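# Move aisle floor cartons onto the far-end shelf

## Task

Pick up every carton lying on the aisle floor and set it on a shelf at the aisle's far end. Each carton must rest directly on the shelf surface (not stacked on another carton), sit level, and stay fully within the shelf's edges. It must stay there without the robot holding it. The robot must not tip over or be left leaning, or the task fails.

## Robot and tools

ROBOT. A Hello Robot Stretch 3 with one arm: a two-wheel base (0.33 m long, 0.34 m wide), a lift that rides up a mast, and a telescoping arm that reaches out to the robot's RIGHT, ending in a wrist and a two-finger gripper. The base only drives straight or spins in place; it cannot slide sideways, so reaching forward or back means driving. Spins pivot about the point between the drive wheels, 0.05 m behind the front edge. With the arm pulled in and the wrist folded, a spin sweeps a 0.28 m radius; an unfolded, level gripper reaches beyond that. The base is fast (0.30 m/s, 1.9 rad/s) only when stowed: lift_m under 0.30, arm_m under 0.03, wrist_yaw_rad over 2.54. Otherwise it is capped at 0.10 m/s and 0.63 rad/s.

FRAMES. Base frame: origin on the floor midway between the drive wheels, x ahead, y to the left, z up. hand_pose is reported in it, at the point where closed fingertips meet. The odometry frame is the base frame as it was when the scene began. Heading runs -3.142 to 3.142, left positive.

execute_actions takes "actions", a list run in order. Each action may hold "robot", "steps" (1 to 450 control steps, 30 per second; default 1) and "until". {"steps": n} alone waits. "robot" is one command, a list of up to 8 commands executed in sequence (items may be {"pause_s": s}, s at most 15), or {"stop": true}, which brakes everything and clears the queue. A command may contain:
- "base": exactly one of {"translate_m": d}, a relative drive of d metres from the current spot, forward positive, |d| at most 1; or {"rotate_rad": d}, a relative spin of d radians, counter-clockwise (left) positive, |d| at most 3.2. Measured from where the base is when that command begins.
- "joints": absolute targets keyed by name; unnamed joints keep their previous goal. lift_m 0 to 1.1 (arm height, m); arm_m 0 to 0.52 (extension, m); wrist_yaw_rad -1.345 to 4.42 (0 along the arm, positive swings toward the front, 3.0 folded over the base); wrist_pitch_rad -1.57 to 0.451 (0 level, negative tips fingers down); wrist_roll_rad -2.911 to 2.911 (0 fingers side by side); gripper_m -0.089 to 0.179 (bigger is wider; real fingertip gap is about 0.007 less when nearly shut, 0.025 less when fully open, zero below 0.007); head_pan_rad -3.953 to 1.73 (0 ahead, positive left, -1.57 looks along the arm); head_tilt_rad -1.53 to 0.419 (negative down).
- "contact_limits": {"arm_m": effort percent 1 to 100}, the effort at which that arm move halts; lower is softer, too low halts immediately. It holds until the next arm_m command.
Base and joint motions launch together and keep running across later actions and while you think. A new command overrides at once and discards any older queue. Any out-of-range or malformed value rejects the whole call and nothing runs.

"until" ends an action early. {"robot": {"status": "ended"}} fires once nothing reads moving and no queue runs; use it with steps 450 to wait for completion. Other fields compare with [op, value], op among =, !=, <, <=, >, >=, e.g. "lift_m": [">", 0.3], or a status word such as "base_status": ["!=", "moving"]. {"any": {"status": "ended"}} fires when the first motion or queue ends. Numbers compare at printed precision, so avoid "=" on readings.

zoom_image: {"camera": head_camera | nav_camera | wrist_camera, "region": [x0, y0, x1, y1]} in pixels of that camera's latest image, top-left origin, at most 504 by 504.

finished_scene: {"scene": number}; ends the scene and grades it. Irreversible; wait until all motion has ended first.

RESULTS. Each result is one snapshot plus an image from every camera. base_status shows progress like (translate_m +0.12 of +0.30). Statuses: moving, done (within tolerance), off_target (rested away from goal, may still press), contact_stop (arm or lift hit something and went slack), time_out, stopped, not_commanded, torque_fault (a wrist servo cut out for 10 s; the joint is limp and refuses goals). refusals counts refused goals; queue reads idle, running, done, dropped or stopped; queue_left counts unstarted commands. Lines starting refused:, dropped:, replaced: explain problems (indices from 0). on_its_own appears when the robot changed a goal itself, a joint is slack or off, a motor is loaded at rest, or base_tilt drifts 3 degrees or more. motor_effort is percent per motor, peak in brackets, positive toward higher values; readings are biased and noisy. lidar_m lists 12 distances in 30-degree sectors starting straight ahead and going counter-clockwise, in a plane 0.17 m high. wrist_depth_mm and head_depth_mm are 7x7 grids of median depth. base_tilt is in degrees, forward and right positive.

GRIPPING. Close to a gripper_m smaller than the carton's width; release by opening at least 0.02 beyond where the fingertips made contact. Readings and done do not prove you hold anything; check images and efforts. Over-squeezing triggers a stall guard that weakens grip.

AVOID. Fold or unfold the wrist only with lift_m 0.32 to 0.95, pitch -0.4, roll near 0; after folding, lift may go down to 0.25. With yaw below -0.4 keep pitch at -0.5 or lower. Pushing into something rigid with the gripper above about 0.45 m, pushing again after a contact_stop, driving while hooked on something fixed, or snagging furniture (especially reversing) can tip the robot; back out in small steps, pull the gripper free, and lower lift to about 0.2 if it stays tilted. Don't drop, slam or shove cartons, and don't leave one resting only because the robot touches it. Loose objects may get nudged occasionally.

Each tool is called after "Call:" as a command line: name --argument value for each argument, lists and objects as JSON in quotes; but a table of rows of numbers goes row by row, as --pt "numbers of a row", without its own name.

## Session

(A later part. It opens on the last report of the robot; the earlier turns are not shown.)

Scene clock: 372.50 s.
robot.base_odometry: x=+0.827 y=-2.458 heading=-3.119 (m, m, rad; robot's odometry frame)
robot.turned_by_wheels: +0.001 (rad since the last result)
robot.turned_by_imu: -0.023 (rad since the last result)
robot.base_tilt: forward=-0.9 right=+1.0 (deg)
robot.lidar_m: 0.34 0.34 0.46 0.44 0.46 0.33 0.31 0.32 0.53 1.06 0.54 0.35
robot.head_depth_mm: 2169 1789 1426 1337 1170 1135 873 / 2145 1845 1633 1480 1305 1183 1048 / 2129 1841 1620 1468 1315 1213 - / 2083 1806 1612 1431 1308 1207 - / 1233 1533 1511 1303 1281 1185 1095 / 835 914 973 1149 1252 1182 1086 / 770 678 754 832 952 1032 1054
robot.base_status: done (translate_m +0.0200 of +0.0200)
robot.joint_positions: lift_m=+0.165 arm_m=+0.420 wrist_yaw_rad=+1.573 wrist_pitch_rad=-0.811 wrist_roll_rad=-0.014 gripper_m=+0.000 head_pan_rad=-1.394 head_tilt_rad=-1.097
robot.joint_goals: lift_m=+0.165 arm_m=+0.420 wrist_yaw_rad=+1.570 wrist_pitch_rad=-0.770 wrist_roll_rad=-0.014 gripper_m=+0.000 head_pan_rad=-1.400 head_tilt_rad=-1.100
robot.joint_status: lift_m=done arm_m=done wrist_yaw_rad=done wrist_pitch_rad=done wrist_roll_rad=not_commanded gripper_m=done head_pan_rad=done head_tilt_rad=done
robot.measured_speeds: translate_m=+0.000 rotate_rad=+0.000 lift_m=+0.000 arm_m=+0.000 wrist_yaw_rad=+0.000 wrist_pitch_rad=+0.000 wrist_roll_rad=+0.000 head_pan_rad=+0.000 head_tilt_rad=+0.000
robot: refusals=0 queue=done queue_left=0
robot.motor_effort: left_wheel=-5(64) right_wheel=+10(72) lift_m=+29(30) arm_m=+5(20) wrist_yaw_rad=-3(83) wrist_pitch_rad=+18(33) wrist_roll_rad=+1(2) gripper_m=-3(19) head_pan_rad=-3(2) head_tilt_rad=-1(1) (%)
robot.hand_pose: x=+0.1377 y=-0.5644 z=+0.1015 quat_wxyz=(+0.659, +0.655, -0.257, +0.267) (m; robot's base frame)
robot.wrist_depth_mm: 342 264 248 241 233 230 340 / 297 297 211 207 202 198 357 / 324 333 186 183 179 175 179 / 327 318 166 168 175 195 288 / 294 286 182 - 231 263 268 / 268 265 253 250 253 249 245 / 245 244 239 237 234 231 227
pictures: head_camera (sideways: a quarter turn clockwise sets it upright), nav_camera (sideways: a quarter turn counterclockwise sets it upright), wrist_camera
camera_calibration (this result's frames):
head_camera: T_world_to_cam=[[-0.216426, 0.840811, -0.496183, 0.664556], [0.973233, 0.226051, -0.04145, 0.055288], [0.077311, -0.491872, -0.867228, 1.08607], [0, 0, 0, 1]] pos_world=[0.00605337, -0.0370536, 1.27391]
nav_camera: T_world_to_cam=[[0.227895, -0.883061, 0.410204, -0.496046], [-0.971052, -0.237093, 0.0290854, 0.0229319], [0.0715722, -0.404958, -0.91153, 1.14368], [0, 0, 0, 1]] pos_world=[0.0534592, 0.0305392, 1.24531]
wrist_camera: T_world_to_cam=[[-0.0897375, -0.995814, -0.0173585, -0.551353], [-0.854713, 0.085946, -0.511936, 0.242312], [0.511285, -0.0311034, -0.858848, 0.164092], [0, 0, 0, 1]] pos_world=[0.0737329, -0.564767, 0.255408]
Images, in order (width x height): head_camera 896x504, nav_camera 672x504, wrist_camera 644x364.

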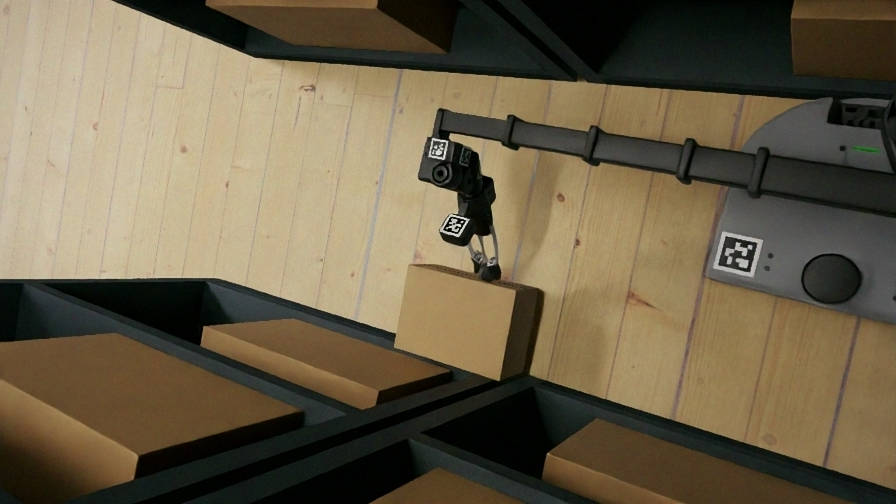

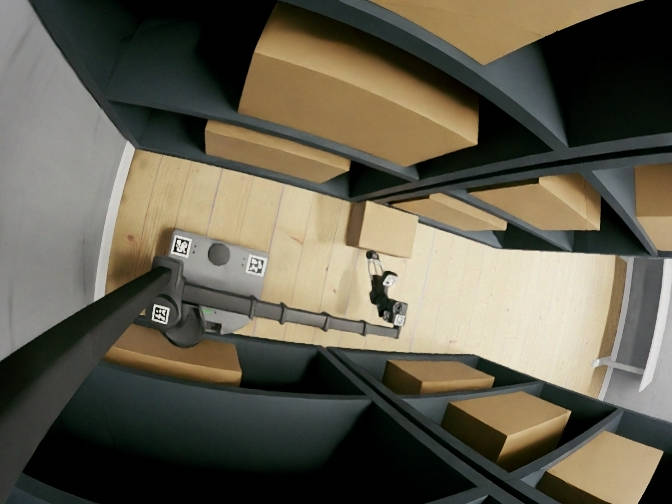

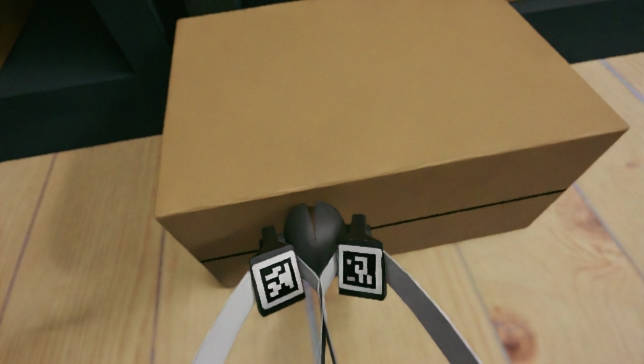

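Call:
execute_actions --actions '[{"robot":[{"base":{"translate_m":-0.03},"joints":{"lift_m":0.3}},{"joints":{"wrist_roll_rad":1.57,"wrist_pitch_rad":-0.4,"gripper_m":0.179,"arm_m":0.40}},{"base":{"translate_m":-0.03}},{"joints":{"lift_m":0.06}}],"steps":450,"until":{"robot":{"status":"ended"}}}]'

Scene clock: 385.20 s.
robot.base_odometry: x=+0.847 y=-2.457 heading=-3.099 (m, m, rad; robot's odometry frame)
robot.turned_by_wheels: +0.020 (rad since the last result)
robot.turned_by_imu: +0.000 (rad since the last result)
robot.base_tilt: forward=-0.8 right=+0.9 (deg)
robot.lidar_m: 0.35 0.36 0.46 0.44 0.44 0.31 0.30 0.30 0.52 1.01 0.55 0.37
robot.head_depth_mm: 2182 1657 1351 1321 1140 1126 835 / 2160 1873 1629 1445 1286 1167 1024 / 2153 1848 1636 1430 1310 1204 - / 2143 1846 1618 1422 1306 1212 - / 1260 1631 1531 1296 1300 1188 1097 / 875 963 1147 1211 1259 1179 1087 / 776 749 775 855 1034 1071 1057
robot.base_status: time_out (translate_m -0.0199 of -0.0199)
robot.joint_positions: lift_m=+0.300 arm_m=+0.420 wrist_yaw_rad=+1.572 wrist_pitch_rad=-0.783 wrist_roll_rad=-0.014 gripper_m=+0.000 head_pan_rad=-1.398 head_tilt_rad=-1.096
robot.joint_goals: lift_m=+0.300 arm_m=+0.420 wrist_yaw_rad=+1.570 wrist_pitch_rad=-0.770 wrist_roll_rad=-0.014 gripper_m=+0.000 head_pan_rad=-1.400 head_tilt_rad=-1.100
robot.joint_status: lift_m=done arm_m=done wrist_yaw_rad=done wrist_pitch_rad=done wrist_roll_rad=not_commanded gripper_m=done head_pan_rad=done head_tilt_rad=done
robot.measured_speeds: translate_m=+0.000 rotate_rad=+0.000 lift_m=+0.000 arm_m=+0.000 wrist_yaw_rad=+0.000 wrist_pitch_rad=+0.000 wrist_roll_rad=+0.000 head_pan_rad=+0.000 head_tilt_rad=+0.000
robot: refusals=0 queue=dropped queue_left=0
robot.motor_effort: left_wheel=+0(93) right_wheel=+1(100) lift_m=+36(40) arm_m=+4(6) wrist_yaw_rad=-2(2) wrist_pitch_rad=+6(18) wrist_roll_rad=+1(1) gripper_m=-3(2) head_pan_rad=+0(2) head_tilt_rad=-1(1) (%)
robot.hand_pose: x=+0.1432 y=-0.5647 z=+0.2408 quat_wxyz=(+0.655, +0.651, -0.266, +0.276) (m; robot's base frame)
robot.wrist_depth_mm: 391 276 295 339 333 354 373 / 382 465 338 424 387 412 445 / 374 446 375 378 370 468 494 / 407 425 421 340 332 458 457 / 450 451 435 - 303 404 415 / 416 412 403 356 378 382 380 / 379 373 368 363 359 355 348
pictures: head_camera (sideways: a quarter turn clockwise sets it upright), nav_camera (sideways: a quarter turn counterclockwise sets it upright), wrist_camera
dropped: robot: command 0 of its queue: base: time_out
camera_calibration (this result's frames):
head_camera: T_world_to_cam=[[-0.213226, 0.841416, -0.496542, 0.665004], [0.97408, 0.222372, -0.0414713, 0.0553107], [0.0755222, -0.492514, -0.867022, 1.08582], [0, 0, 0, 1]] pos_world=[0.00591599, -0.0370646, 1.27392]
nav_camera: T_world_to_cam=[[0.224543, -0.883744, 0.410581, -0.496516], [-0.971939, -0.233427, 0.0291114, 0.0229035], [0.0701135, -0.405596, -0.911359, 1.14346], [0, 0, 0, 1]] pos_world=[0.0535778, 0.0303377, 1.2453]
wrist_camera: T_world_to_cam=[[-0.0905517, -0.995693, -0.0199164, -0.547943], [-0.839994, 0.0871044, -0.535558, 0.322645], [0.534986, -0.031766, -0.844264, 0.273569], [0, 0, 0, 1]] pos_world=[0.075047, -0.564996, 0.392846]
Images, in order (width x height): head_camera 896x504, nav_camera 672x504, wrist_camera 644x364.

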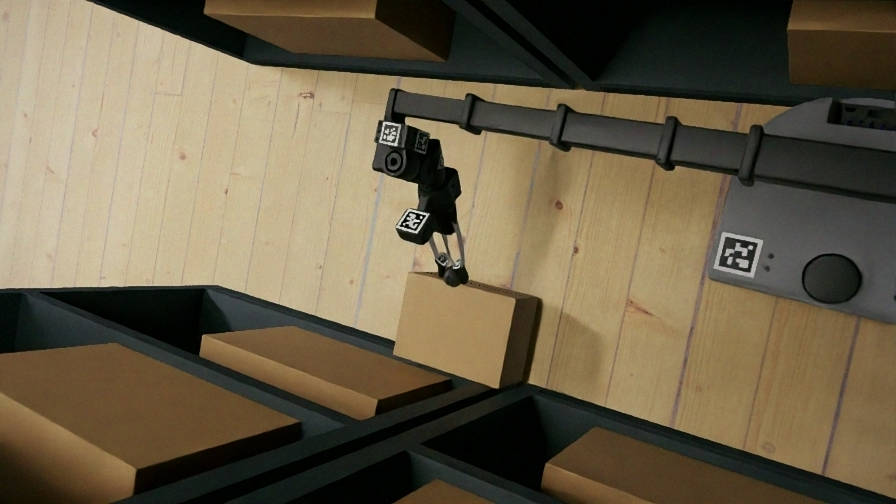

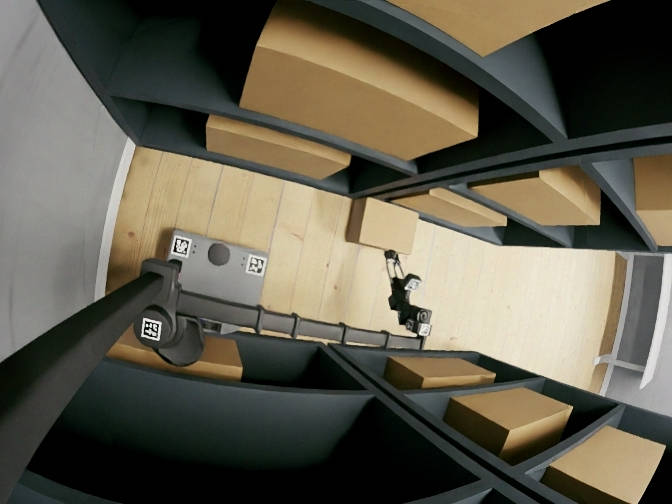

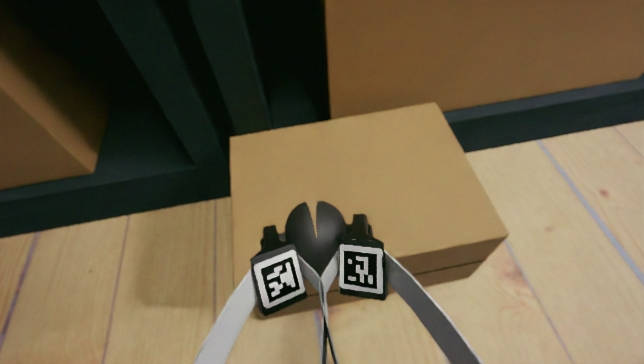

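Call:
execute_actions --actions '[{"robot":[{"joints":{"arm_m":0.2,"wrist_yaw_rad":0.7}},{"joints":{"wrist_roll_rad":1.57,"wrist_pitch_rad":-0.4,"gripper_m":0.179}},{"joints":{"lift_m":0.06}},{"joints":{"wrist_yaw_rad":1.35}}],"steps":450,"until":{"robot":{"status":"ended"}}}]'

Scene clock: 397.73 s.
robot.base_odometry: x=+0.847 y=-2.457 heading=-3.099 (m, m, rad; robot's odometry frame)
robot.turned_by_wheels: +0.000 (rad since the last result)
robot.turned_by_imu: -0.001 (rad since the last result)
robot.base_tilt: forward=-0.8 right=+0.9 (deg)
robot.lidar_m: 0.35 0.36 0.46 0.44 0.44 0.31 0.30 0.30 0.53 1.01 0.55 0.37
robot.head_depth_mm: 2189 1644 1352 1320 1140 1126 833 / 2154 1858 1630 1459 1294 1171 1020 / 2146 1848 1623 1451 1339 1206 - / 2130 1836 1624 1448 1293 1208 - / 1264 1617 1538 1302 1296 1190 1091 / 873 965 1148 1216 1256 1182 1086 / 774 751 775 855 1027 1067 1060
robot.base_status: time_out (translate_m -0.0199 of -0.0199)
robot.joint_positions: lift_m=+0.067 arm_m=+0.200 wrist_yaw_rad=+0.702 wrist_pitch_rad=-0.371 wrist_roll_rad=+1.568 gripper_m=+0.179 head_pan_rad=-1.398 head_tilt_rad=-1.096
robot.joint_goals: lift_m=+0.067 arm_m=+0.200 wrist_yaw_rad=+0.700 wrist_pitch_rad=-0.400 wrist_roll_rad=+1.570 gripper_m=+0.179 head_pan_rad=-1.400 head_tilt_rad=-1.100
robot.joint_status: lift_m=contact_stop arm_m=done wrist_yaw_rad=done wrist_pitch_rad=done wrist_roll_rad=done gripper_m=done head_pan_rad=done head_tilt_rad=done
robot.measured_speeds: translate_m=+0.000 rotate_rad=+0.000 lift_m=-0.003 arm_m=+0.000 wrist_yaw_rad=+0.000 wrist_pitch_rad=+0.120 wrist_roll_rad=+0.000 head_pan_rad=+0.000 head_tilt_rad=+0.000
robot: refusals=0 queue=dropped queue_left=0
robot.on_its_own: lift_m is slack since a contact_stop, until your next command for it (your +0.060 is given up)
robot.motor_effort: left_wheel=-1(1) right_wheel=+4(4) lift_m=+32(34) arm_m=-3(5) wrist_yaw_rad=-2(2) wrist_pitch_rad=-17(18) wrist_roll_rad=+1(4) gripper_m=+9(100) head_pan_rad=-1(0) head_tilt_rad=-1(1) (%)
robot.hand_pose: x=+0.1271 y=-0.5208 z=+0.0902 quat_wxyz=(+0.065, +0.338, -0.923, -0.173) (m; robot's base frame)
robot.wrist_depth_mm: - 860 754 324 209 153 121 / 821 904 712 342 219 159 124 / 783 581 310 303 230 165 127 / 503 496 275 263 240 168 131 / 434 442 399 227 229 - 134 / 389 395 386 200 211 192 131 / - 362 409 185 245 189 149
pictures: head_camera (sideways: a quarter turn clockwise sets it upright), nav_camera (sideways: a quarter turn counterclockwise sets it upright), wrist_camera
dropped: robot: command 2 of its queue: lift_m: contact_stop
camera_calibration (this result's frames):
head_camera: T_world_to_cam=[[-0.213225, 0.841416, -0.496541, 0.665003], [0.97408, 0.222371, -0.0414713, 0.0553107], [0.0755216, -0.492514, -0.867022, 1.08582], [0, 0, 0, 1]] pos_world=[0.00591595, -0.0370646, 1.27392]
nav_camera: T_world_to_cam=[[0.224542, -0.883744, 0.410581, -0.496516], [-0.971939, -0.233425, 0.0291114, 0.0229035], [0.0701129, -0.405596, -0.911359, 1.14346], [0, 0, 0, 1]] pos_world=[0.0535778, 0.0303376, 1.2453]
wrist_camera: T_world_to_cam=[[-0.195071, 0.369131, -0.908675, 0.295602], [0.634292, 0.75413, 0.170182, 0.320929], [0.748078, -0.543167, -0.381246, -0.178751], [0, 0, 0, 1]] pos_world=[-0.0121789, -0.448229, 0.145841]
Images, in order (width x height): head_camera 896x504, nav_camera 672x504, wrist_camera 644x364.

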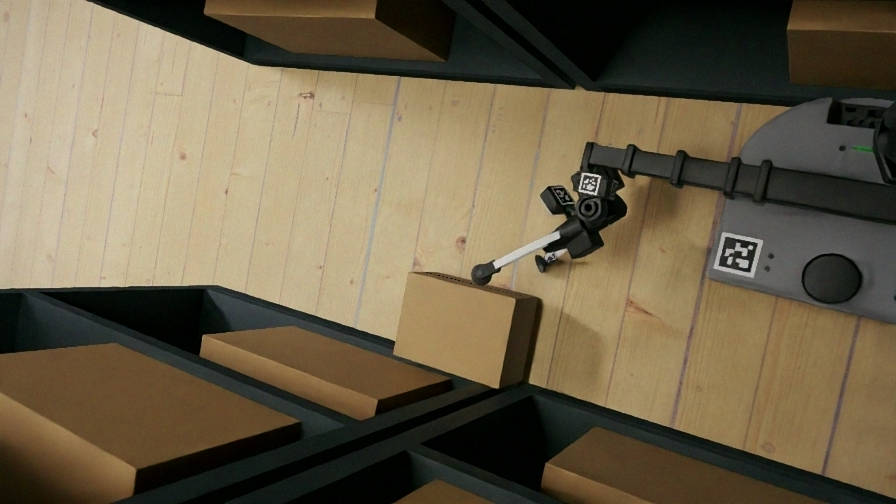

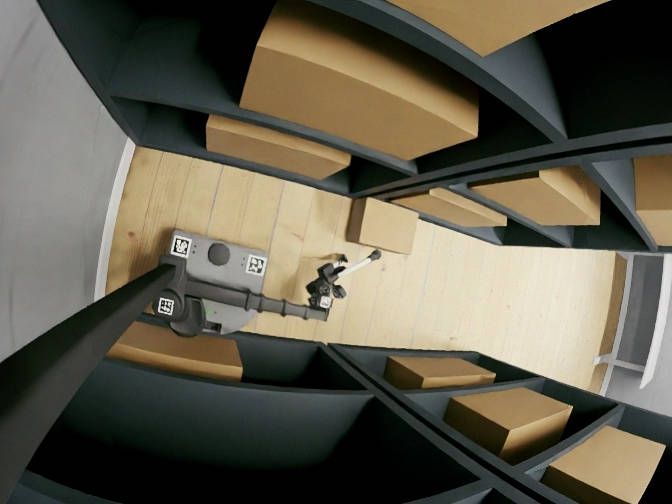

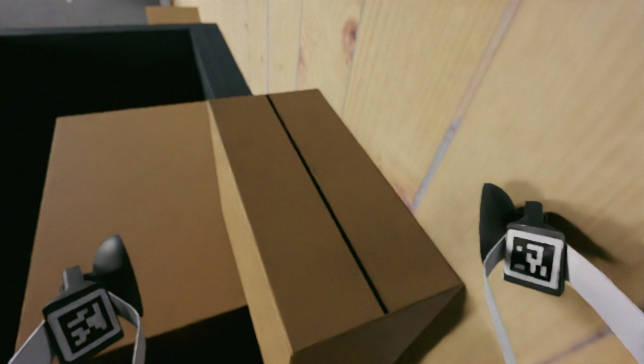

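Call:
execute_actions --actions '[{"robot":[{"joints":{"gripper_m":0.13,"lift_m":0.068,"arm_m":0.27}},{"joints":{"wrist_yaw_rad":1.4}}],"steps":300,"until":{"robot":{"status":"ended"}}}]'

Scene clock: 403.83 s.
robot.base_odometry: x=+0.847 y=-2.457 heading=-3.100 (m, m, rad; robot's odometry frame)
robot.turned_by_wheels: -0.001 (rad since the last result)
robot.turned_by_imu: -0.002 (rad since the last result)
robot.base_tilt: forward=-0.8 right=+0.9 (deg)
robot.lidar_m: 0.35 0.36 0.47 0.44 0.44 0.31 0.30 0.30 0.52 1.01 0.55 0.37
robot.head_depth_mm: 2172 1629 1336 1316 1133 1127 832 / 2162 1860 1628 1457 1299 1170 1019 / 2161 1848 1623 1456 1288 1210 - / 2143 1831 1616 1423 1288 1207 - / 1288 1623 1538 1298 1278 1186 1095 / 883 969 1148 1205 1250 1183 1081 / 776 755 774 855 1032 1068 1057
robot.base_status: time_out (translate_m -0.0199 of -0.0199)
robot.joint_positions: lift_m=+0.068 arm_m=+0.270 wrist_yaw_rad=+1.359 wrist_pitch_rad=-0.438 wrist_roll_rad=+1.548 gripper_m=+0.130 head_pan_rad=-1.398 head_tilt_rad=-1.096
robot.joint_goals: lift_m=+0.068 arm_m=+0.270 wrist_yaw_rad=+1.400 wrist_pitch_rad=-0.400 wrist_roll_rad=+1.570 gripper_m=+0.130 head_pan_rad=-1.400 head_tilt_rad=-1.100
robot.joint_status: lift_m=done arm_m=done wrist_yaw_rad=off_target wrist_pitch_rad=done wrist_roll_rad=done gripper_m=done head_pan_rad=done head_tilt_rad=done
robot.measured_speeds: translate_m=+0.000 rotate_rad=+0.000 lift_m=+0.000 arm_m=+0.000 wrist_yaw_rad=+0.000 wrist_pitch_rad=+0.000 wrist_roll_rad=+0.000 head_pan_rad=+0.000 head_tilt_rad=+0.000
robot: refusals=0 queue=dropped queue_left=0
robot.on_its_own: right_wheel is at rest, and its effort (+51) is outside its rest range (-18 to +18); wrist_yaw_rad is at rest, and its effort (+37) is outside its rest range (-12 to +12)
robot.motor_effort: left_wheel=-17(17) right_wheel=+51(52) lift_m=+27(34) arm_m=+2(7) wrist_yaw_rad=+37(36) wrist_pitch_rad=+17(17) wrist_roll_rad=+11(11) gripper_m=-1(100) head_pan_rad=-1(1) head_tilt_rad=-1(1) (%)
robot.hand_pose: x=+0.1953 y=-0.4615 z=+0.0761 quat_wxyz=(+0.146, +0.615, -0.758, -0.162) (m; robot's base frame)
robot.wrist_depth_mm: 286 308 126 138 161 143 114 / 281 303 128 139 162 147 117 / 316 368 131 141 164 152 120 / 459 468 139 143 166 155 124 / 251 280 164 144 167 149 127 / 255 257 293 311 239 175 126 / 249 634 507 321 248 172 139
pictures: head_camera (sideways: a quarter turn clockwise sets it upright), nav_camera (sideways: a quarter turn counterclockwise sets it upright), wrist_camera
camera_calibration (this result's frames):
head_camera: T_world_to_cam=[[-0.213227, 0.841416, -0.496541, 0.665003], [0.974079, 0.222372, -0.0414713, 0.0553107], [0.0755223, -0.492514, -0.867022, 1.08582], [0, 0, 0, 1]] pos_world=[0.00591601, -0.0370646, 1.27392]
nav_camera: T_world_to_cam=[[0.224543, -0.883744, 0.410581, -0.496516], [-0.971938, -0.233427, 0.0291114, 0.0229035], [0.0701136, -0.405596, -0.911359, 1.14346], [0, 0, 0, 1]] pos_world=[0.0535778, 0.0303377, 1.2453]
wrist_camera: T_world_to_cam=[[-0.443647, 0.166906, -0.880522, 0.227313], [0.0461857, 0.985457, 0.163527, 0.457523], [0.895011, 0.0318806, -0.444904, 0.0386182], [0, 0, 0, 1]] pos_world=[0.0451521, -0.49004, 0.142519]
Images, in order (width x height): head_camera 896x504, nav_camera 672x504, wrist_camera 644x364.

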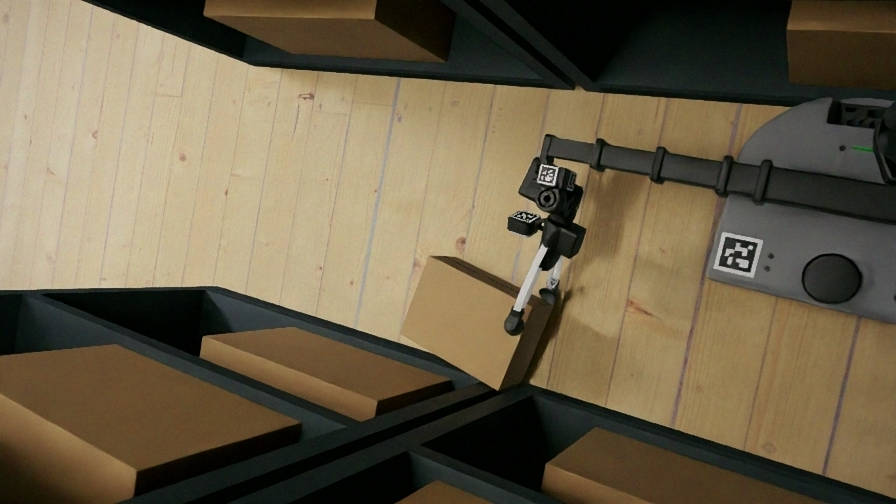

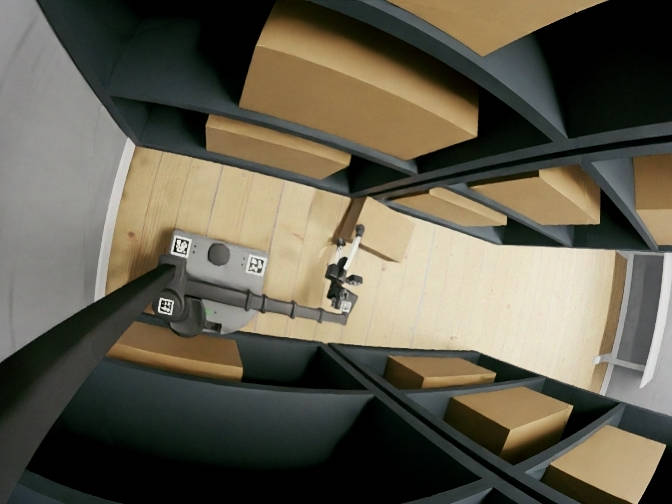

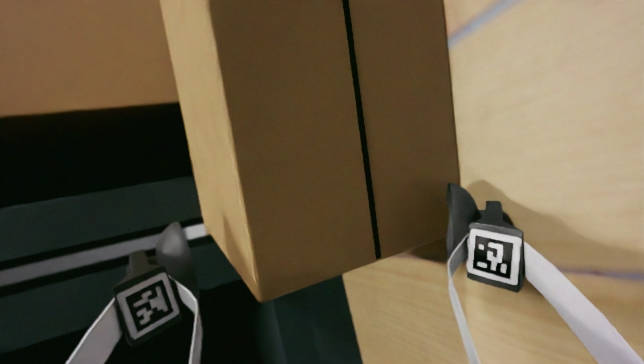

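Call:
execute_actions --actions '[{"robot":[{"joints":{"wrist_yaw_rad":1.3,"arm_m":0.31}},{"joints":{"gripper_m":0.05}},{"pause_s":1},{"joints":{"lift_m":0.2}}],"steps":300,"until":{"robot":{"status":"ended"}}}]'

Scene clock: 411.53 s.
robot.base_odometry: x=+0.847 y=-2.457 heading=-3.100 (m, m, rad; robot's odometry frame)
robot.turned_by_wheels: +0.001 (rad since the last result)
robot.turned_by_imu: -0.006 (rad since the last result)
robot.base_tilt: forward=-0.9 right=+0.9 (deg)
robot.lidar_m: 0.35 0.36 0.47 0.44 0.44 0.31 0.30 0.30 0.52 0.99 0.53 0.37
robot.head_depth_mm: 2178 1575 1321 1286 1124 1133 832 / 2180 1857 1639 1452 1296 1166 1023 / 2139 1840 1623 1471 1304 1201 - / 2134 1849 1625 1449 1307 1218 - / 1296 1617 1538 1236 1303 1185 1095 / 893 983 1149 1180 1258 1182 1090 / 777 756 788 855 1037 1068 1056
robot.base_status: time_out (translate_m -0.0199 of -0.0199)
robot.joint_positions: lift_m=+0.200 arm_m=+0.310 wrist_yaw_rad=+1.293 wrist_pitch_rad=-0.501 wrist_roll_rad=+1.567 gripper_m=+0.057 head_pan_rad=-1.398 head_tilt_rad=-1.096
robot.joint_goals: lift_m=+0.200 arm_m=+0.310 wrist_yaw_rad=+1.300 wrist_pitch_rad=-0.400 wrist_roll_rad=+1.570 gripper_m=+0.057 head_pan_rad=-1.400 head_tilt_rad=-1.100
robot.joint_status: lift_m=done arm_m=done wrist_yaw_rad=done wrist_pitch_rad=done wrist_roll_rad=done gripper_m=done head_pan_rad=done head_tilt_rad=done
robot.measured_speeds: translate_m=+0.000 rotate_rad=+0.000 lift_m=+0.000 arm_m=+0.000 wrist_yaw_rad=+0.000 wrist_pitch_rad=+0.000 wrist_roll_rad=+0.000 head_pan_rad=+0.000 head_tilt_rad=+0.000
robot: refusals=0 queue=done queue_left=0
robot.on_its_own: gripper_m is held at +0.057, not at your +0.050, by its stall guard, which is not easing now; right_wheel is at rest, and its effort (+24) is outside its rest range (-18 to +18); wrist_pitch_rad is at rest, and its effort (+45) is outside its rest range (-20 to +32)
robot.motor_effort: left_wheel=-8(17) right_wheel=+24(58) lift_m=+40(41) arm_m=+5(15) wrist_yaw_rad=+6(35) wrist_pitch_rad=+45(46) wrist_roll_rad=+2(15) gripper_m=-14(100) head_pan_rad=+0(1) head_tilt_rad=-1(1) (%)
robot.hand_pose: x=+0.1835 y=-0.5131 z=+0.1940 quat_wxyz=(+0.151, +0.584, -0.773, -0.197) (m; robot's base frame)
robot.wrist_depth_mm: 314 345 390 202 230 252 205 / 304 333 366 189 217 261 211 / 295 322 346 178 205 272 218 / 289 325 333 168 196 281 223 / 606 662 304 167 178 289 232 / 587 278 - 346 379 285 238 / 250 297 297 476 377 329 243
pictures: head_camera (sideways: a quarter turn clockwise sets it upright), nav_camera (sideways: a quarter turn counterclockwise sets it upright), wrist_camera
camera_calibration (this result's frames):
head_camera: T_world_to_cam=[[-0.213226, 0.841416, -0.496542, 0.665004], [0.974079, 0.222372, -0.0414713, 0.0553107], [0.0755223, -0.492514, -0.867022, 1.08582], [0, 0, 0, 1]] pos_world=[0.005916, -0.0370646, 1.27392]
nav_camera: T_world_to_cam=[[0.224543, -0.883744, 0.410581, -0.496516], [-0.971939, -0.233427, 0.0291114, 0.0229035], [0.0701136, -0.405596, -0.911359, 1.14346], [0, 0, 0, 1]] pos_world=[0.0535778, 0.0303377, 1.2453]
wrist_camera: T_world_to_cam=[[-0.478081, 0.228476, -0.848079, 0.366058], [0.129115, 0.973365, 0.189444, 0.4632], [0.868774, -0.0189302, -0.494847, 0.0917381], [0, 0, 0, 1]] pos_world=[0.0354993, -0.532762, 0.268092]
Images, in order (width x height): head_camera 896x504, nav_camera 672x504, wrist_camera 644x364.

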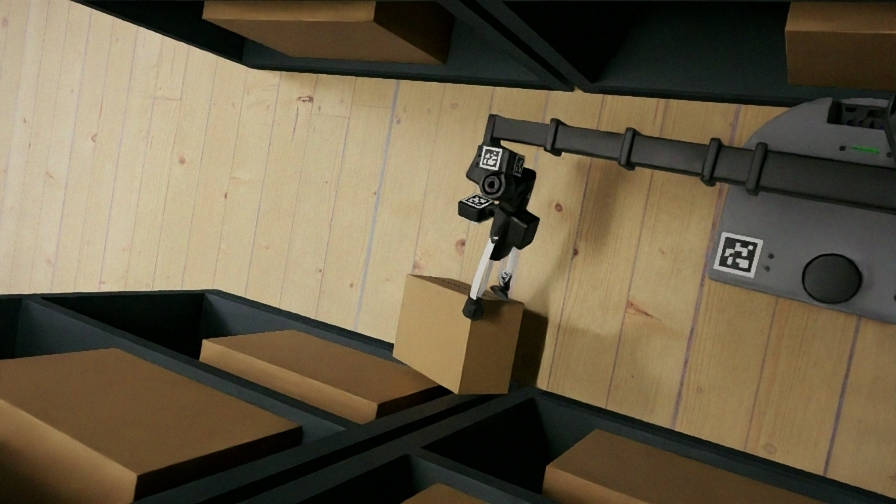

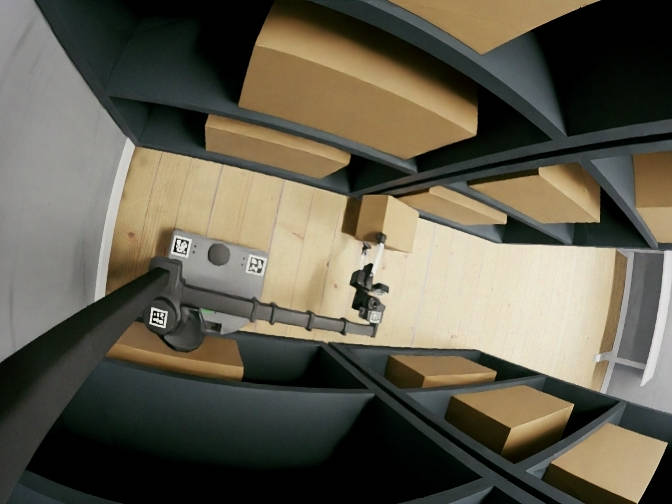

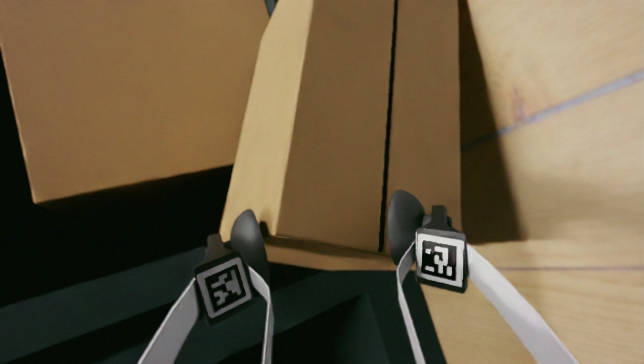

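Call:
execute_actions --actions '[{"robot":[{"joints":{"lift_m":0.4,"wrist_pitch_rad":-1.5,"gripper_m":0.04}}],"steps":200,"until":{"robot":{"status":"ended"}}}]'

Scene clock: 422.63 s.
robot.base_odometry: x=+0.847 y=-2.457 heading=-3.099 (m, m, rad; robot's odometry frame)
robot.turned_by_wheels: +0.001 (rad since the last result)
robot.turned_by_imu: +0.001 (rad since the last result)
robot.base_tilt: forward=-0.8 right=+1.0 (deg)
robot.lidar_m: 0.35 0.36 0.47 0.44 0.44 0.31 0.30 0.30 0.52 0.99 0.55 0.37
robot.head_depth_mm: 2183 1579 1322 1291 1121 1131 829 / 2154 1861 1645 1445 1264 1144 1021 / 2154 1851 1618 1490 1310 1208 - / 2113 1831 1616 1440 1304 1212 - / 1299 1622 1552 1305 1280 1189 1092 / 889 983 1149 1207 1261 1182 1084 / 778 757 787 847 1039 1064 1059
robot.base_status: time_out (translate_m -0.0199 of -0.0199)
robot.joint_positions: lift_m=+0.400 arm_m=+0.310 wrist_yaw_rad=+1.300 wrist_pitch_rad=-1.494 wrist_roll_rad=+1.567 gripper_m=+0.040 head_pan_rad=-1.398 head_tilt_rad=-1.096
robot.joint_goals: lift_m=+0.400 arm_m=+0.310 wrist_yaw_rad=+1.300 wrist_pitch_rad=-1.500 wrist_roll_rad=+1.570 gripper_m=+0.040 head_pan_rad=-1.400 head_tilt_rad=-1.100
robot.joint_status: lift_m=done arm_m=done wrist_yaw_rad=done wrist_pitch_rad=done wrist_roll_rad=done gripper_m=done head_pan_rad=done head_tilt_rad=done
robot.measured_speeds: translate_m=+0.000 rotate_rad=+0.000 lift_m=+0.000 arm_m=+0.000 wrist_yaw_rad=+0.000 wrist_pitch_rad=+0.000 wrist_roll_rad=+0.000 head_pan_rad=+0.000 head_tilt_rad=+0.000
robot: refusals=0 queue=done queue_left=0
robot.motor_effort: left_wheel=+0(8) right_wheel=+0(24) lift_m=+37(42) arm_m=+4(5) wrist_yaw_rad=+1(6) wrist_pitch_rad=-3(45) wrist_roll_rad=+2(2) gripper_m=+0(89) head_pan_rad=+0(1) head_tilt_rad=-1(1) (%)
robot.hand_pose: x=-0.0258 y=-0.4536 z=+0.2812 quat_wxyz=(+0.412, +0.445, -0.584, -0.540) (m; robot's base frame)
robot.wrist_depth_mm: 391 415 412 408 402 396 247 / 324 425 424 417 416 390 335 / 328 411 438 435 429 422 345 / 335 367 454 446 442 436 357 / 350 361 466 460 454 450 370 / 388 495 490 483 478 463 413 / 427 481 512 502 487 - 430
pictures: head_camera (sideways: a quarter turn clockwise sets it upright), nav_camera (sideways: a quarter turn counterclockwise sets it upright), wrist_camera
camera_calibration (this result's frames):
head_camera: T_world_to_cam=[[-0.213226, 0.841416, -0.496542, 0.665004], [0.97408, 0.222372, -0.0414713, 0.0553107], [0.0755222, -0.492514, -0.867022, 1.08582], [0, 0, 0, 1]] pos_world=[0.005916, -0.0370646, 1.27392]
nav_camera: T_world_to_cam=[[0.224543, -0.883744, 0.410581, -0.496516], [-0.971939, -0.233427, 0.0291114, 0.0229035], [0.0701135, -0.405596, -0.911359, 1.14346], [0, 0, 0, 1]] pos_world=[0.0535778, 0.0303377, 1.2453]
wrist_camera: T_world_to_cam=[[-0.93537, 0.35271, -0.0260626, 0.139752], [0.338508, 0.914179, 0.222912, 0.384861], [0.102449, 0.199682, -0.97449, 0.532086], [0, 0, 0, 1]] pos_world=[-0.0540704, -0.507372, 0.436365]
Images, in order (width x height): head_camera 896x504, nav_camera 672x504, wrist_camera 644x364.

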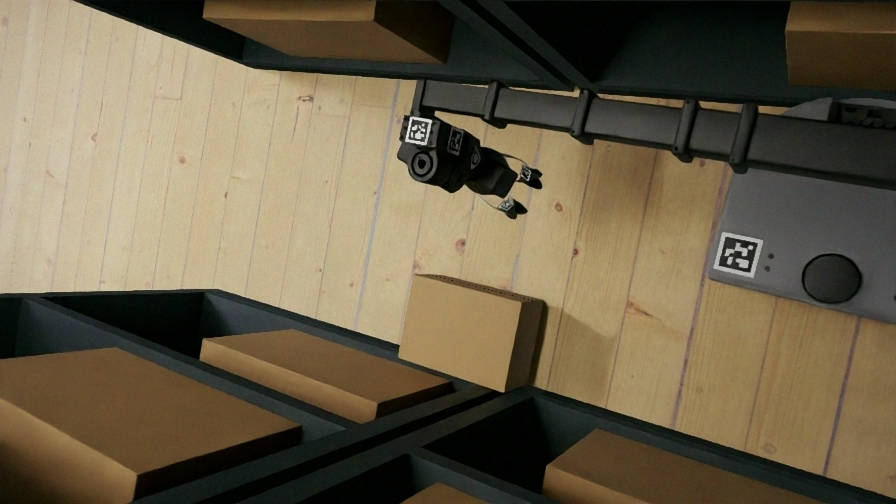

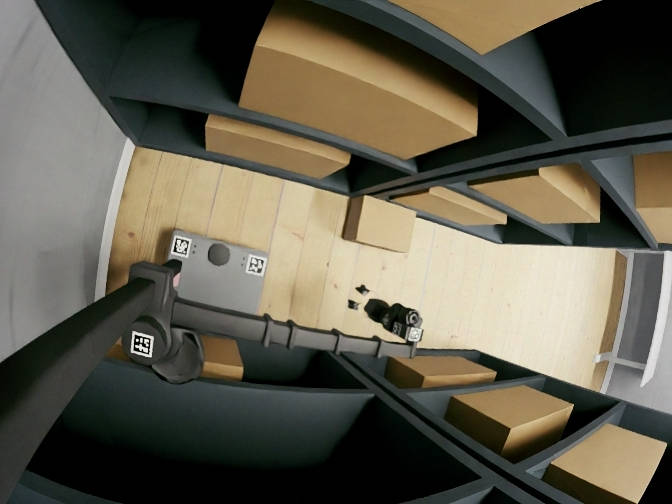

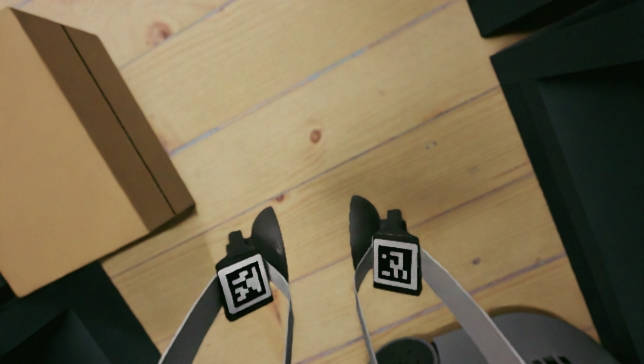

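Call:
execute_actions --actions '[{"robot":[{"joints":{"arm_m":0.26,"wrist_yaw_rad":0.7,"wrist_pitch_rad":-0.4,"gripper_m":0.14}},{"joints":{"lift_m":0.068}},{"joints":{"wrist_yaw_rad":1.3,"arm_m":0.33}},{"joints":{"gripper_m":0.03}},{"pause_s":0.7},{"joints":{"lift_m":0.25}},{"joints":{"lift_m":0.4,"wrist_pitch_rad":-1.5}}],"steps":450,"until":{"robot":{"status":"ended"}}}]'

Scene clock: 439.57 s.
robot.base_odometry: x=+0.847 y=-2.457 heading=-3.099 (m, m, rad; robot's odometry frame)
robot.turned_by_wheels: +0.000 (rad since the last result)
robot.turned_by_imu: -0.001 (rad since the last result)
robot.base_tilt: forward=-0.9 right=+1.0 (deg)
robot.lidar_m: 0.35 0.36 0.46 0.44 0.44 0.31 0.30 0.30 0.52 0.99 0.51 0.37
robot.head_depth_mm: 2190 1575 1315 1285 1124 1125 831 / 2159 1869 1651 1436 1268 1150 1024 / 2148 1839 1623 1449 1308 1209 - / 2127 1836 1611 1452 1297 1215 - / 1290 1617 1542 1269 1284 1185 1095 / 892 983 1145 1180 1252 1182 1086 / 780 758 785 849 1037 1066 1062
robot.base_status: time_out (translate_m -0.0199 of -0.0199)
robot.joint_positions: lift_m=+0.400 arm_m=+0.330 wrist_yaw_rad=+1.297 wrist_pitch_rad=-1.494 wrist_roll_rad=+1.568 gripper_m=+0.038 head_pan_rad=-1.398 head_tilt_rad=-1.096
robot.joint_goals: lift_m=+0.400 arm_m=+0.330 wrist_yaw_rad=+1.300 wrist_pitch_rad=-1.500 wrist_roll_rad=+1.570 gripper_m=+0.038 head_pan_rad=-1.400 head_tilt_rad=-1.100
robot.joint_status: lift_m=done arm_m=done wrist_yaw_rad=done wrist_pitch_rad=done wrist_roll_rad=done gripper_m=done head_pan_rad=done head_tilt_rad=done
robot.measured_speeds: translate_m=+0.000 rotate_rad=+0.000 lift_m=+0.000 arm_m=+0.000 wrist_yaw_rad=+0.000 wrist_pitch_rad=+0.000 wrist_roll_rad=+0.000 head_pan_rad=+0.000 head_tilt_rad=+0.000
robot: refusals=0 queue=done queue_left=0
robot.on_its_own: gripper_m is held at +0.038, not at your +0.030, by its stall guard, which is not easing now
robot.motor_effort: left_wheel=+0(27) right_wheel=+0(70) lift_m=+38(41) arm_m=+1(9) wrist_yaw_rad=+2(50) wrist_pitch_rad=-3(66) wrist_roll_rad=+1(10) gripper_m=+1(100) head_pan_rad=-2(1) head_tilt_rad=-1(1) (%)
robot.hand_pose: x=-0.0258 y=-0.4738 z=+0.2812 quat_wxyz=(+0.412, +0.444, -0.584, -0.541) (m; robot's base frame)
robot.wrist_depth_mm: 423 419 415 408 402 370 278 / 413 431 426 420 415 408 268 / 354 442 438 435 425 420 344 / 324 435 451 446 440 438 359 / 298 391 473 464 455 452 370 / 293 490 484 479 481 469 409 / 422 481 502 496 489 - 447
pictures: head_camera (sideways: a quarter turn clockwise sets it upright), nav_camera (sideways: a quarter turn counterclockwise sets it upright), wrist_camera
camera_calibration (this result's frames):
head_camera: T_world_to_cam=[[-0.213227, 0.841416, -0.496542, 0.665004], [0.974079, 0.222372, -0.0414713, 0.0553107], [0.0755224, -0.492514, -0.867022, 1.08582], [0, 0, 0, 1]] pos_world=[0.00591601, -0.0370646, 1.27392]
nav_camera: T_world_to_cam=[[0.224543, -0.883744, 0.410581, -0.496516], [-0.971938, -0.233427, 0.0291114, 0.0229035], [0.0701136, -0.405596, -0.911359, 1.14346], [0, 0, 0, 1]] pos_world=[0.0535777, 0.0303377, 1.2453]
wrist_camera: T_world_to_cam=[[-0.934423, 0.355206, -0.0261259, 0.148125], [0.340932, 0.913271, 0.222937, 0.402964], [0.103049, 0.199411, -0.974483, 0.536003], [0, 0, 0, 1]] pos_world=[-0.0542059, -0.527515, 0.43636]
Images, in order (width x height): head_camera 896x504, nav_camera 672x504, wrist_camera 644x364.

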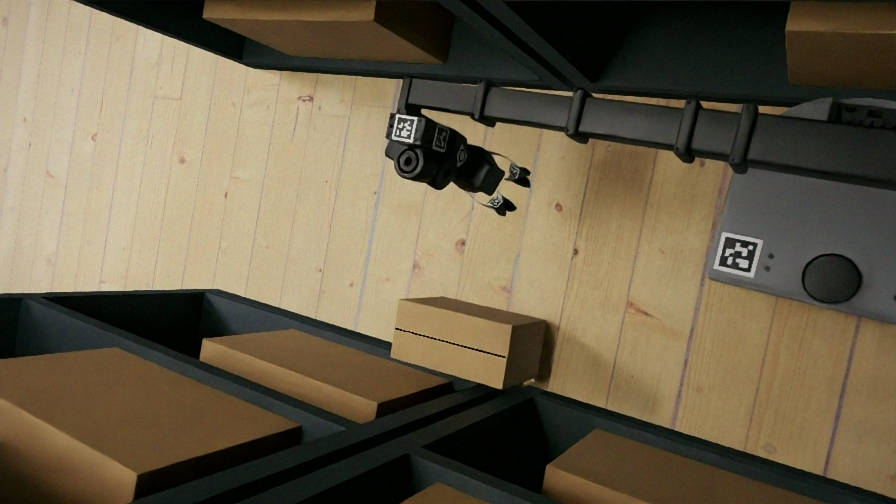

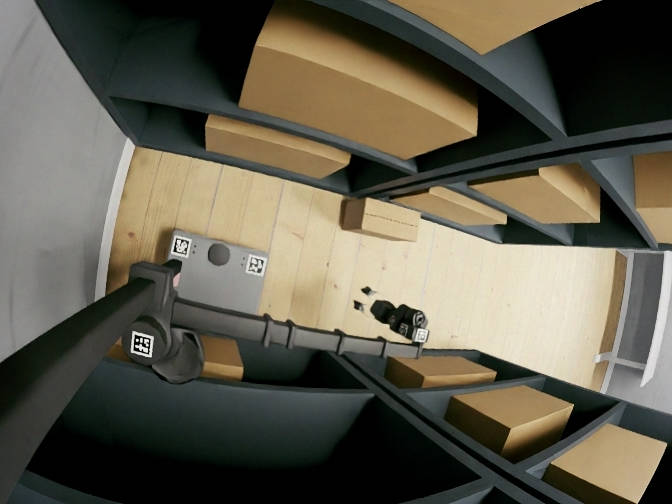

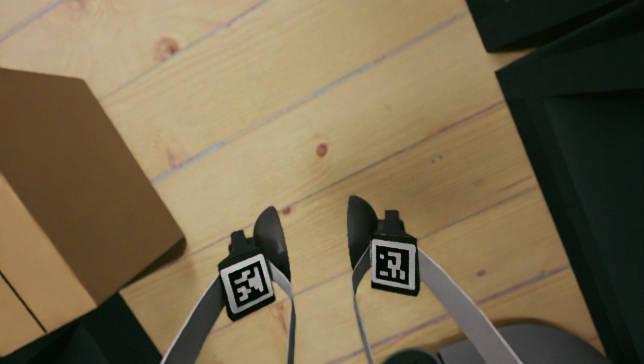

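Call:
execute_actions --actions '[{"robot":[{"base":{"translate_m":0.26},"joints":{"wrist_roll_rad":0,"wrist_yaw_rad":0.2,"wrist_pitch_rad":-0.95,"gripper_m":0.165,"arm_m":0.34}},{"joints":{"lift_m":0.3}}],"steps":450,"until":{"robot":{"status":"ended"}}}]'

Scene clock: 450.03 s.
robot.base_odometry: x=+0.587 y=-2.468 heading=-3.099 (m, m, rad; robot's odometry frame)
robot.turned_by_wheels: +0.000 (rad since the last result)
robot.turned_by_imu: -0.002 (rad since the last result)
robot.base_tilt: forward=-0.8 right=+1.0 (deg)
robot.lidar_m: - - 0.15 0.41 0.46 0.59 0.56 0.69 0.73 0.44 0.15 -
robot.head_depth_mm: 2159 1878 1641 1462 1316 1204 1097 / 2147 1847 1637 1489 1316 1194 1102 / 1255 1778 1615 1493 1290 1204 - / 420 515 697 985 1252 1214 - / 408 407 364 525 621 706 993 / 417 408 356 309 295 448 489 / 412 - - - - - -
robot.base_status: done (translate_m +0.2600 of +0.2600)
robot.joint_positions: lift_m=+0.300 arm_m=+0.340 wrist_yaw_rad=+0.203 wrist_pitch_rad=-0.962 wrist_roll_rad=+0.005 gripper_m=+0.165 head_pan_rad=-1.398 head_tilt_rad=-1.096
robot.joint_goals: lift_m=+0.300 arm_m=+0.340 wrist_yaw_rad=+0.200 wrist_pitch_rad=-0.950 wrist_roll_rad=+0.000 gripper_m=+0.165 head_pan_rad=-1.400 head_tilt_rad=-1.100
robot.joint_status: lift_m=done arm_m=done wrist_yaw_rad=done wrist_pitch_rad=done wrist_roll_rad=done gripper_m=done head_pan_rad=done head_tilt_rad=done
robot.measured_speeds: translate_m=+0.000 rotate_rad=+0.000 lift_m=+0.000 arm_m=+0.000 wrist_yaw_rad=+0.000 wrist_pitch_rad=+0.000 wrist_roll_rad=+0.000 head_pan_rad=+0.000 head_tilt_rad=+0.000
robot: refusals=0 queue=done queue_left=0
robot.motor_effort: left_wheel=+0(3) right_wheel=+0(8) lift_m=+29(36) arm_m=+4(6) wrist_yaw_rad=-2(5) wrist_pitch_rad=+5(8) wrist_roll_rad=-3(3) gripper_m=+1(100) head_pan_rad=-2(1) head_tilt_rad=-1(1) (%)
robot.hand_pose: x=+0.0040 y=-0.6089 z=+0.2149 quat_wxyz=(+0.655, +0.388, -0.592, -0.263) (m; robot's base frame)
robot.wrist_depth_mm: 158 218 418 534 528 520 509 / 157 216 398 489 477 475 466 / 156 215 323 238 445 439 431 / 156 213 224 220 411 407 402 / 159 219 209 206 383 381 378 / 275 281 195 193 357 357 354 / - 279 184 181 335 337 333
pictures: head_camera (sideways: a quarter turn clockwise sets it upright), nav_camera (sideways: a quarter turn counterclockwise sets it upright), wrist_camera
camera_calibration (this result's frames):
head_camera: T_world_to_cam=[[-0.213227, 0.841416, -0.496542, 0.665004], [0.974079, 0.222372, -0.0414713, 0.0553107], [0.0755224, -0.492514, -0.867022, 1.08582], [0, 0, 0, 1]] pos_world=[0.00591601, -0.0370646, 1.27392]
nav_camera: T_world_to_cam=[[0.224543, -0.883744, 0.410581, -0.496516], [-0.971938, -0.233427, 0.0291114, 0.0229035], [0.0701137, -0.405596, -0.911359, 1.14346], [0, 0, 0, 1]] pos_world=[0.0535778, 0.0303377, 1.2453]
wrist_camera: T_world_to_cam=[[-0.995521, -0.0934638, -0.0142273, -0.0533085], [-0.0812535, 0.922795, -0.376626, 0.667319], [0.0483297, -0.373783, -0.926256, 0.136119], [0, 0, 0, 1]] pos_world=[-0.00542628, -0.569902, 0.376652]
Images, in order (width x height): head_camera 896x504, nav_camera 672x504, wrist_camera 644x364.

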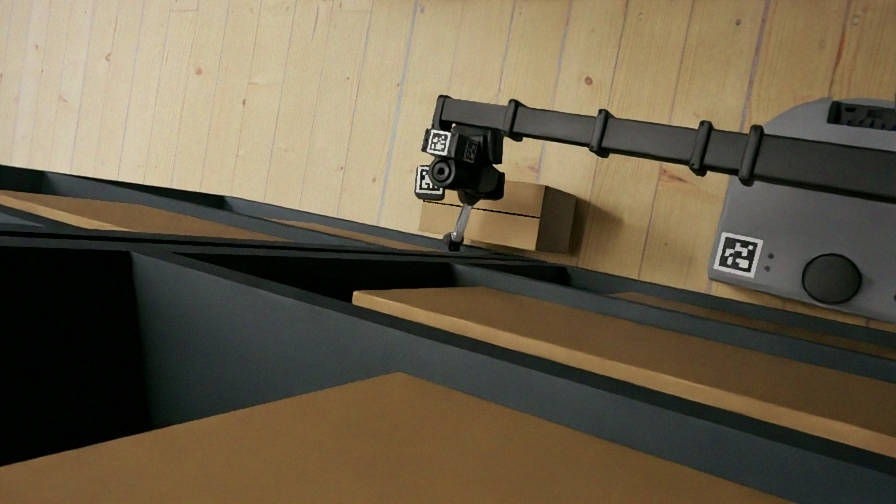

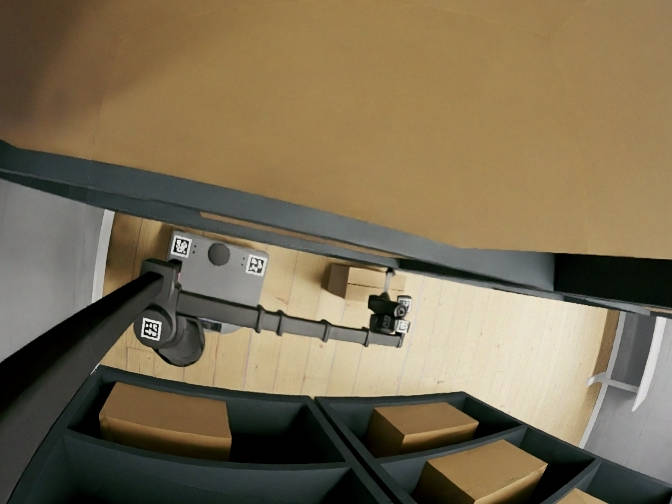

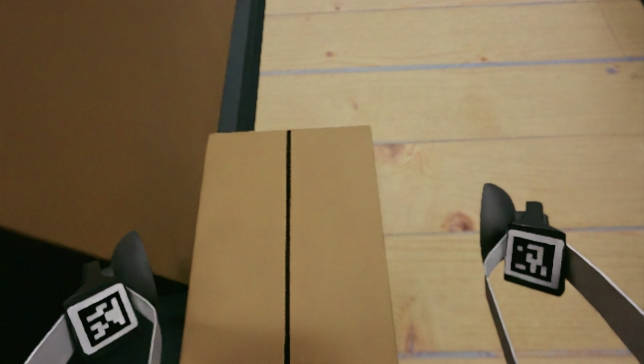

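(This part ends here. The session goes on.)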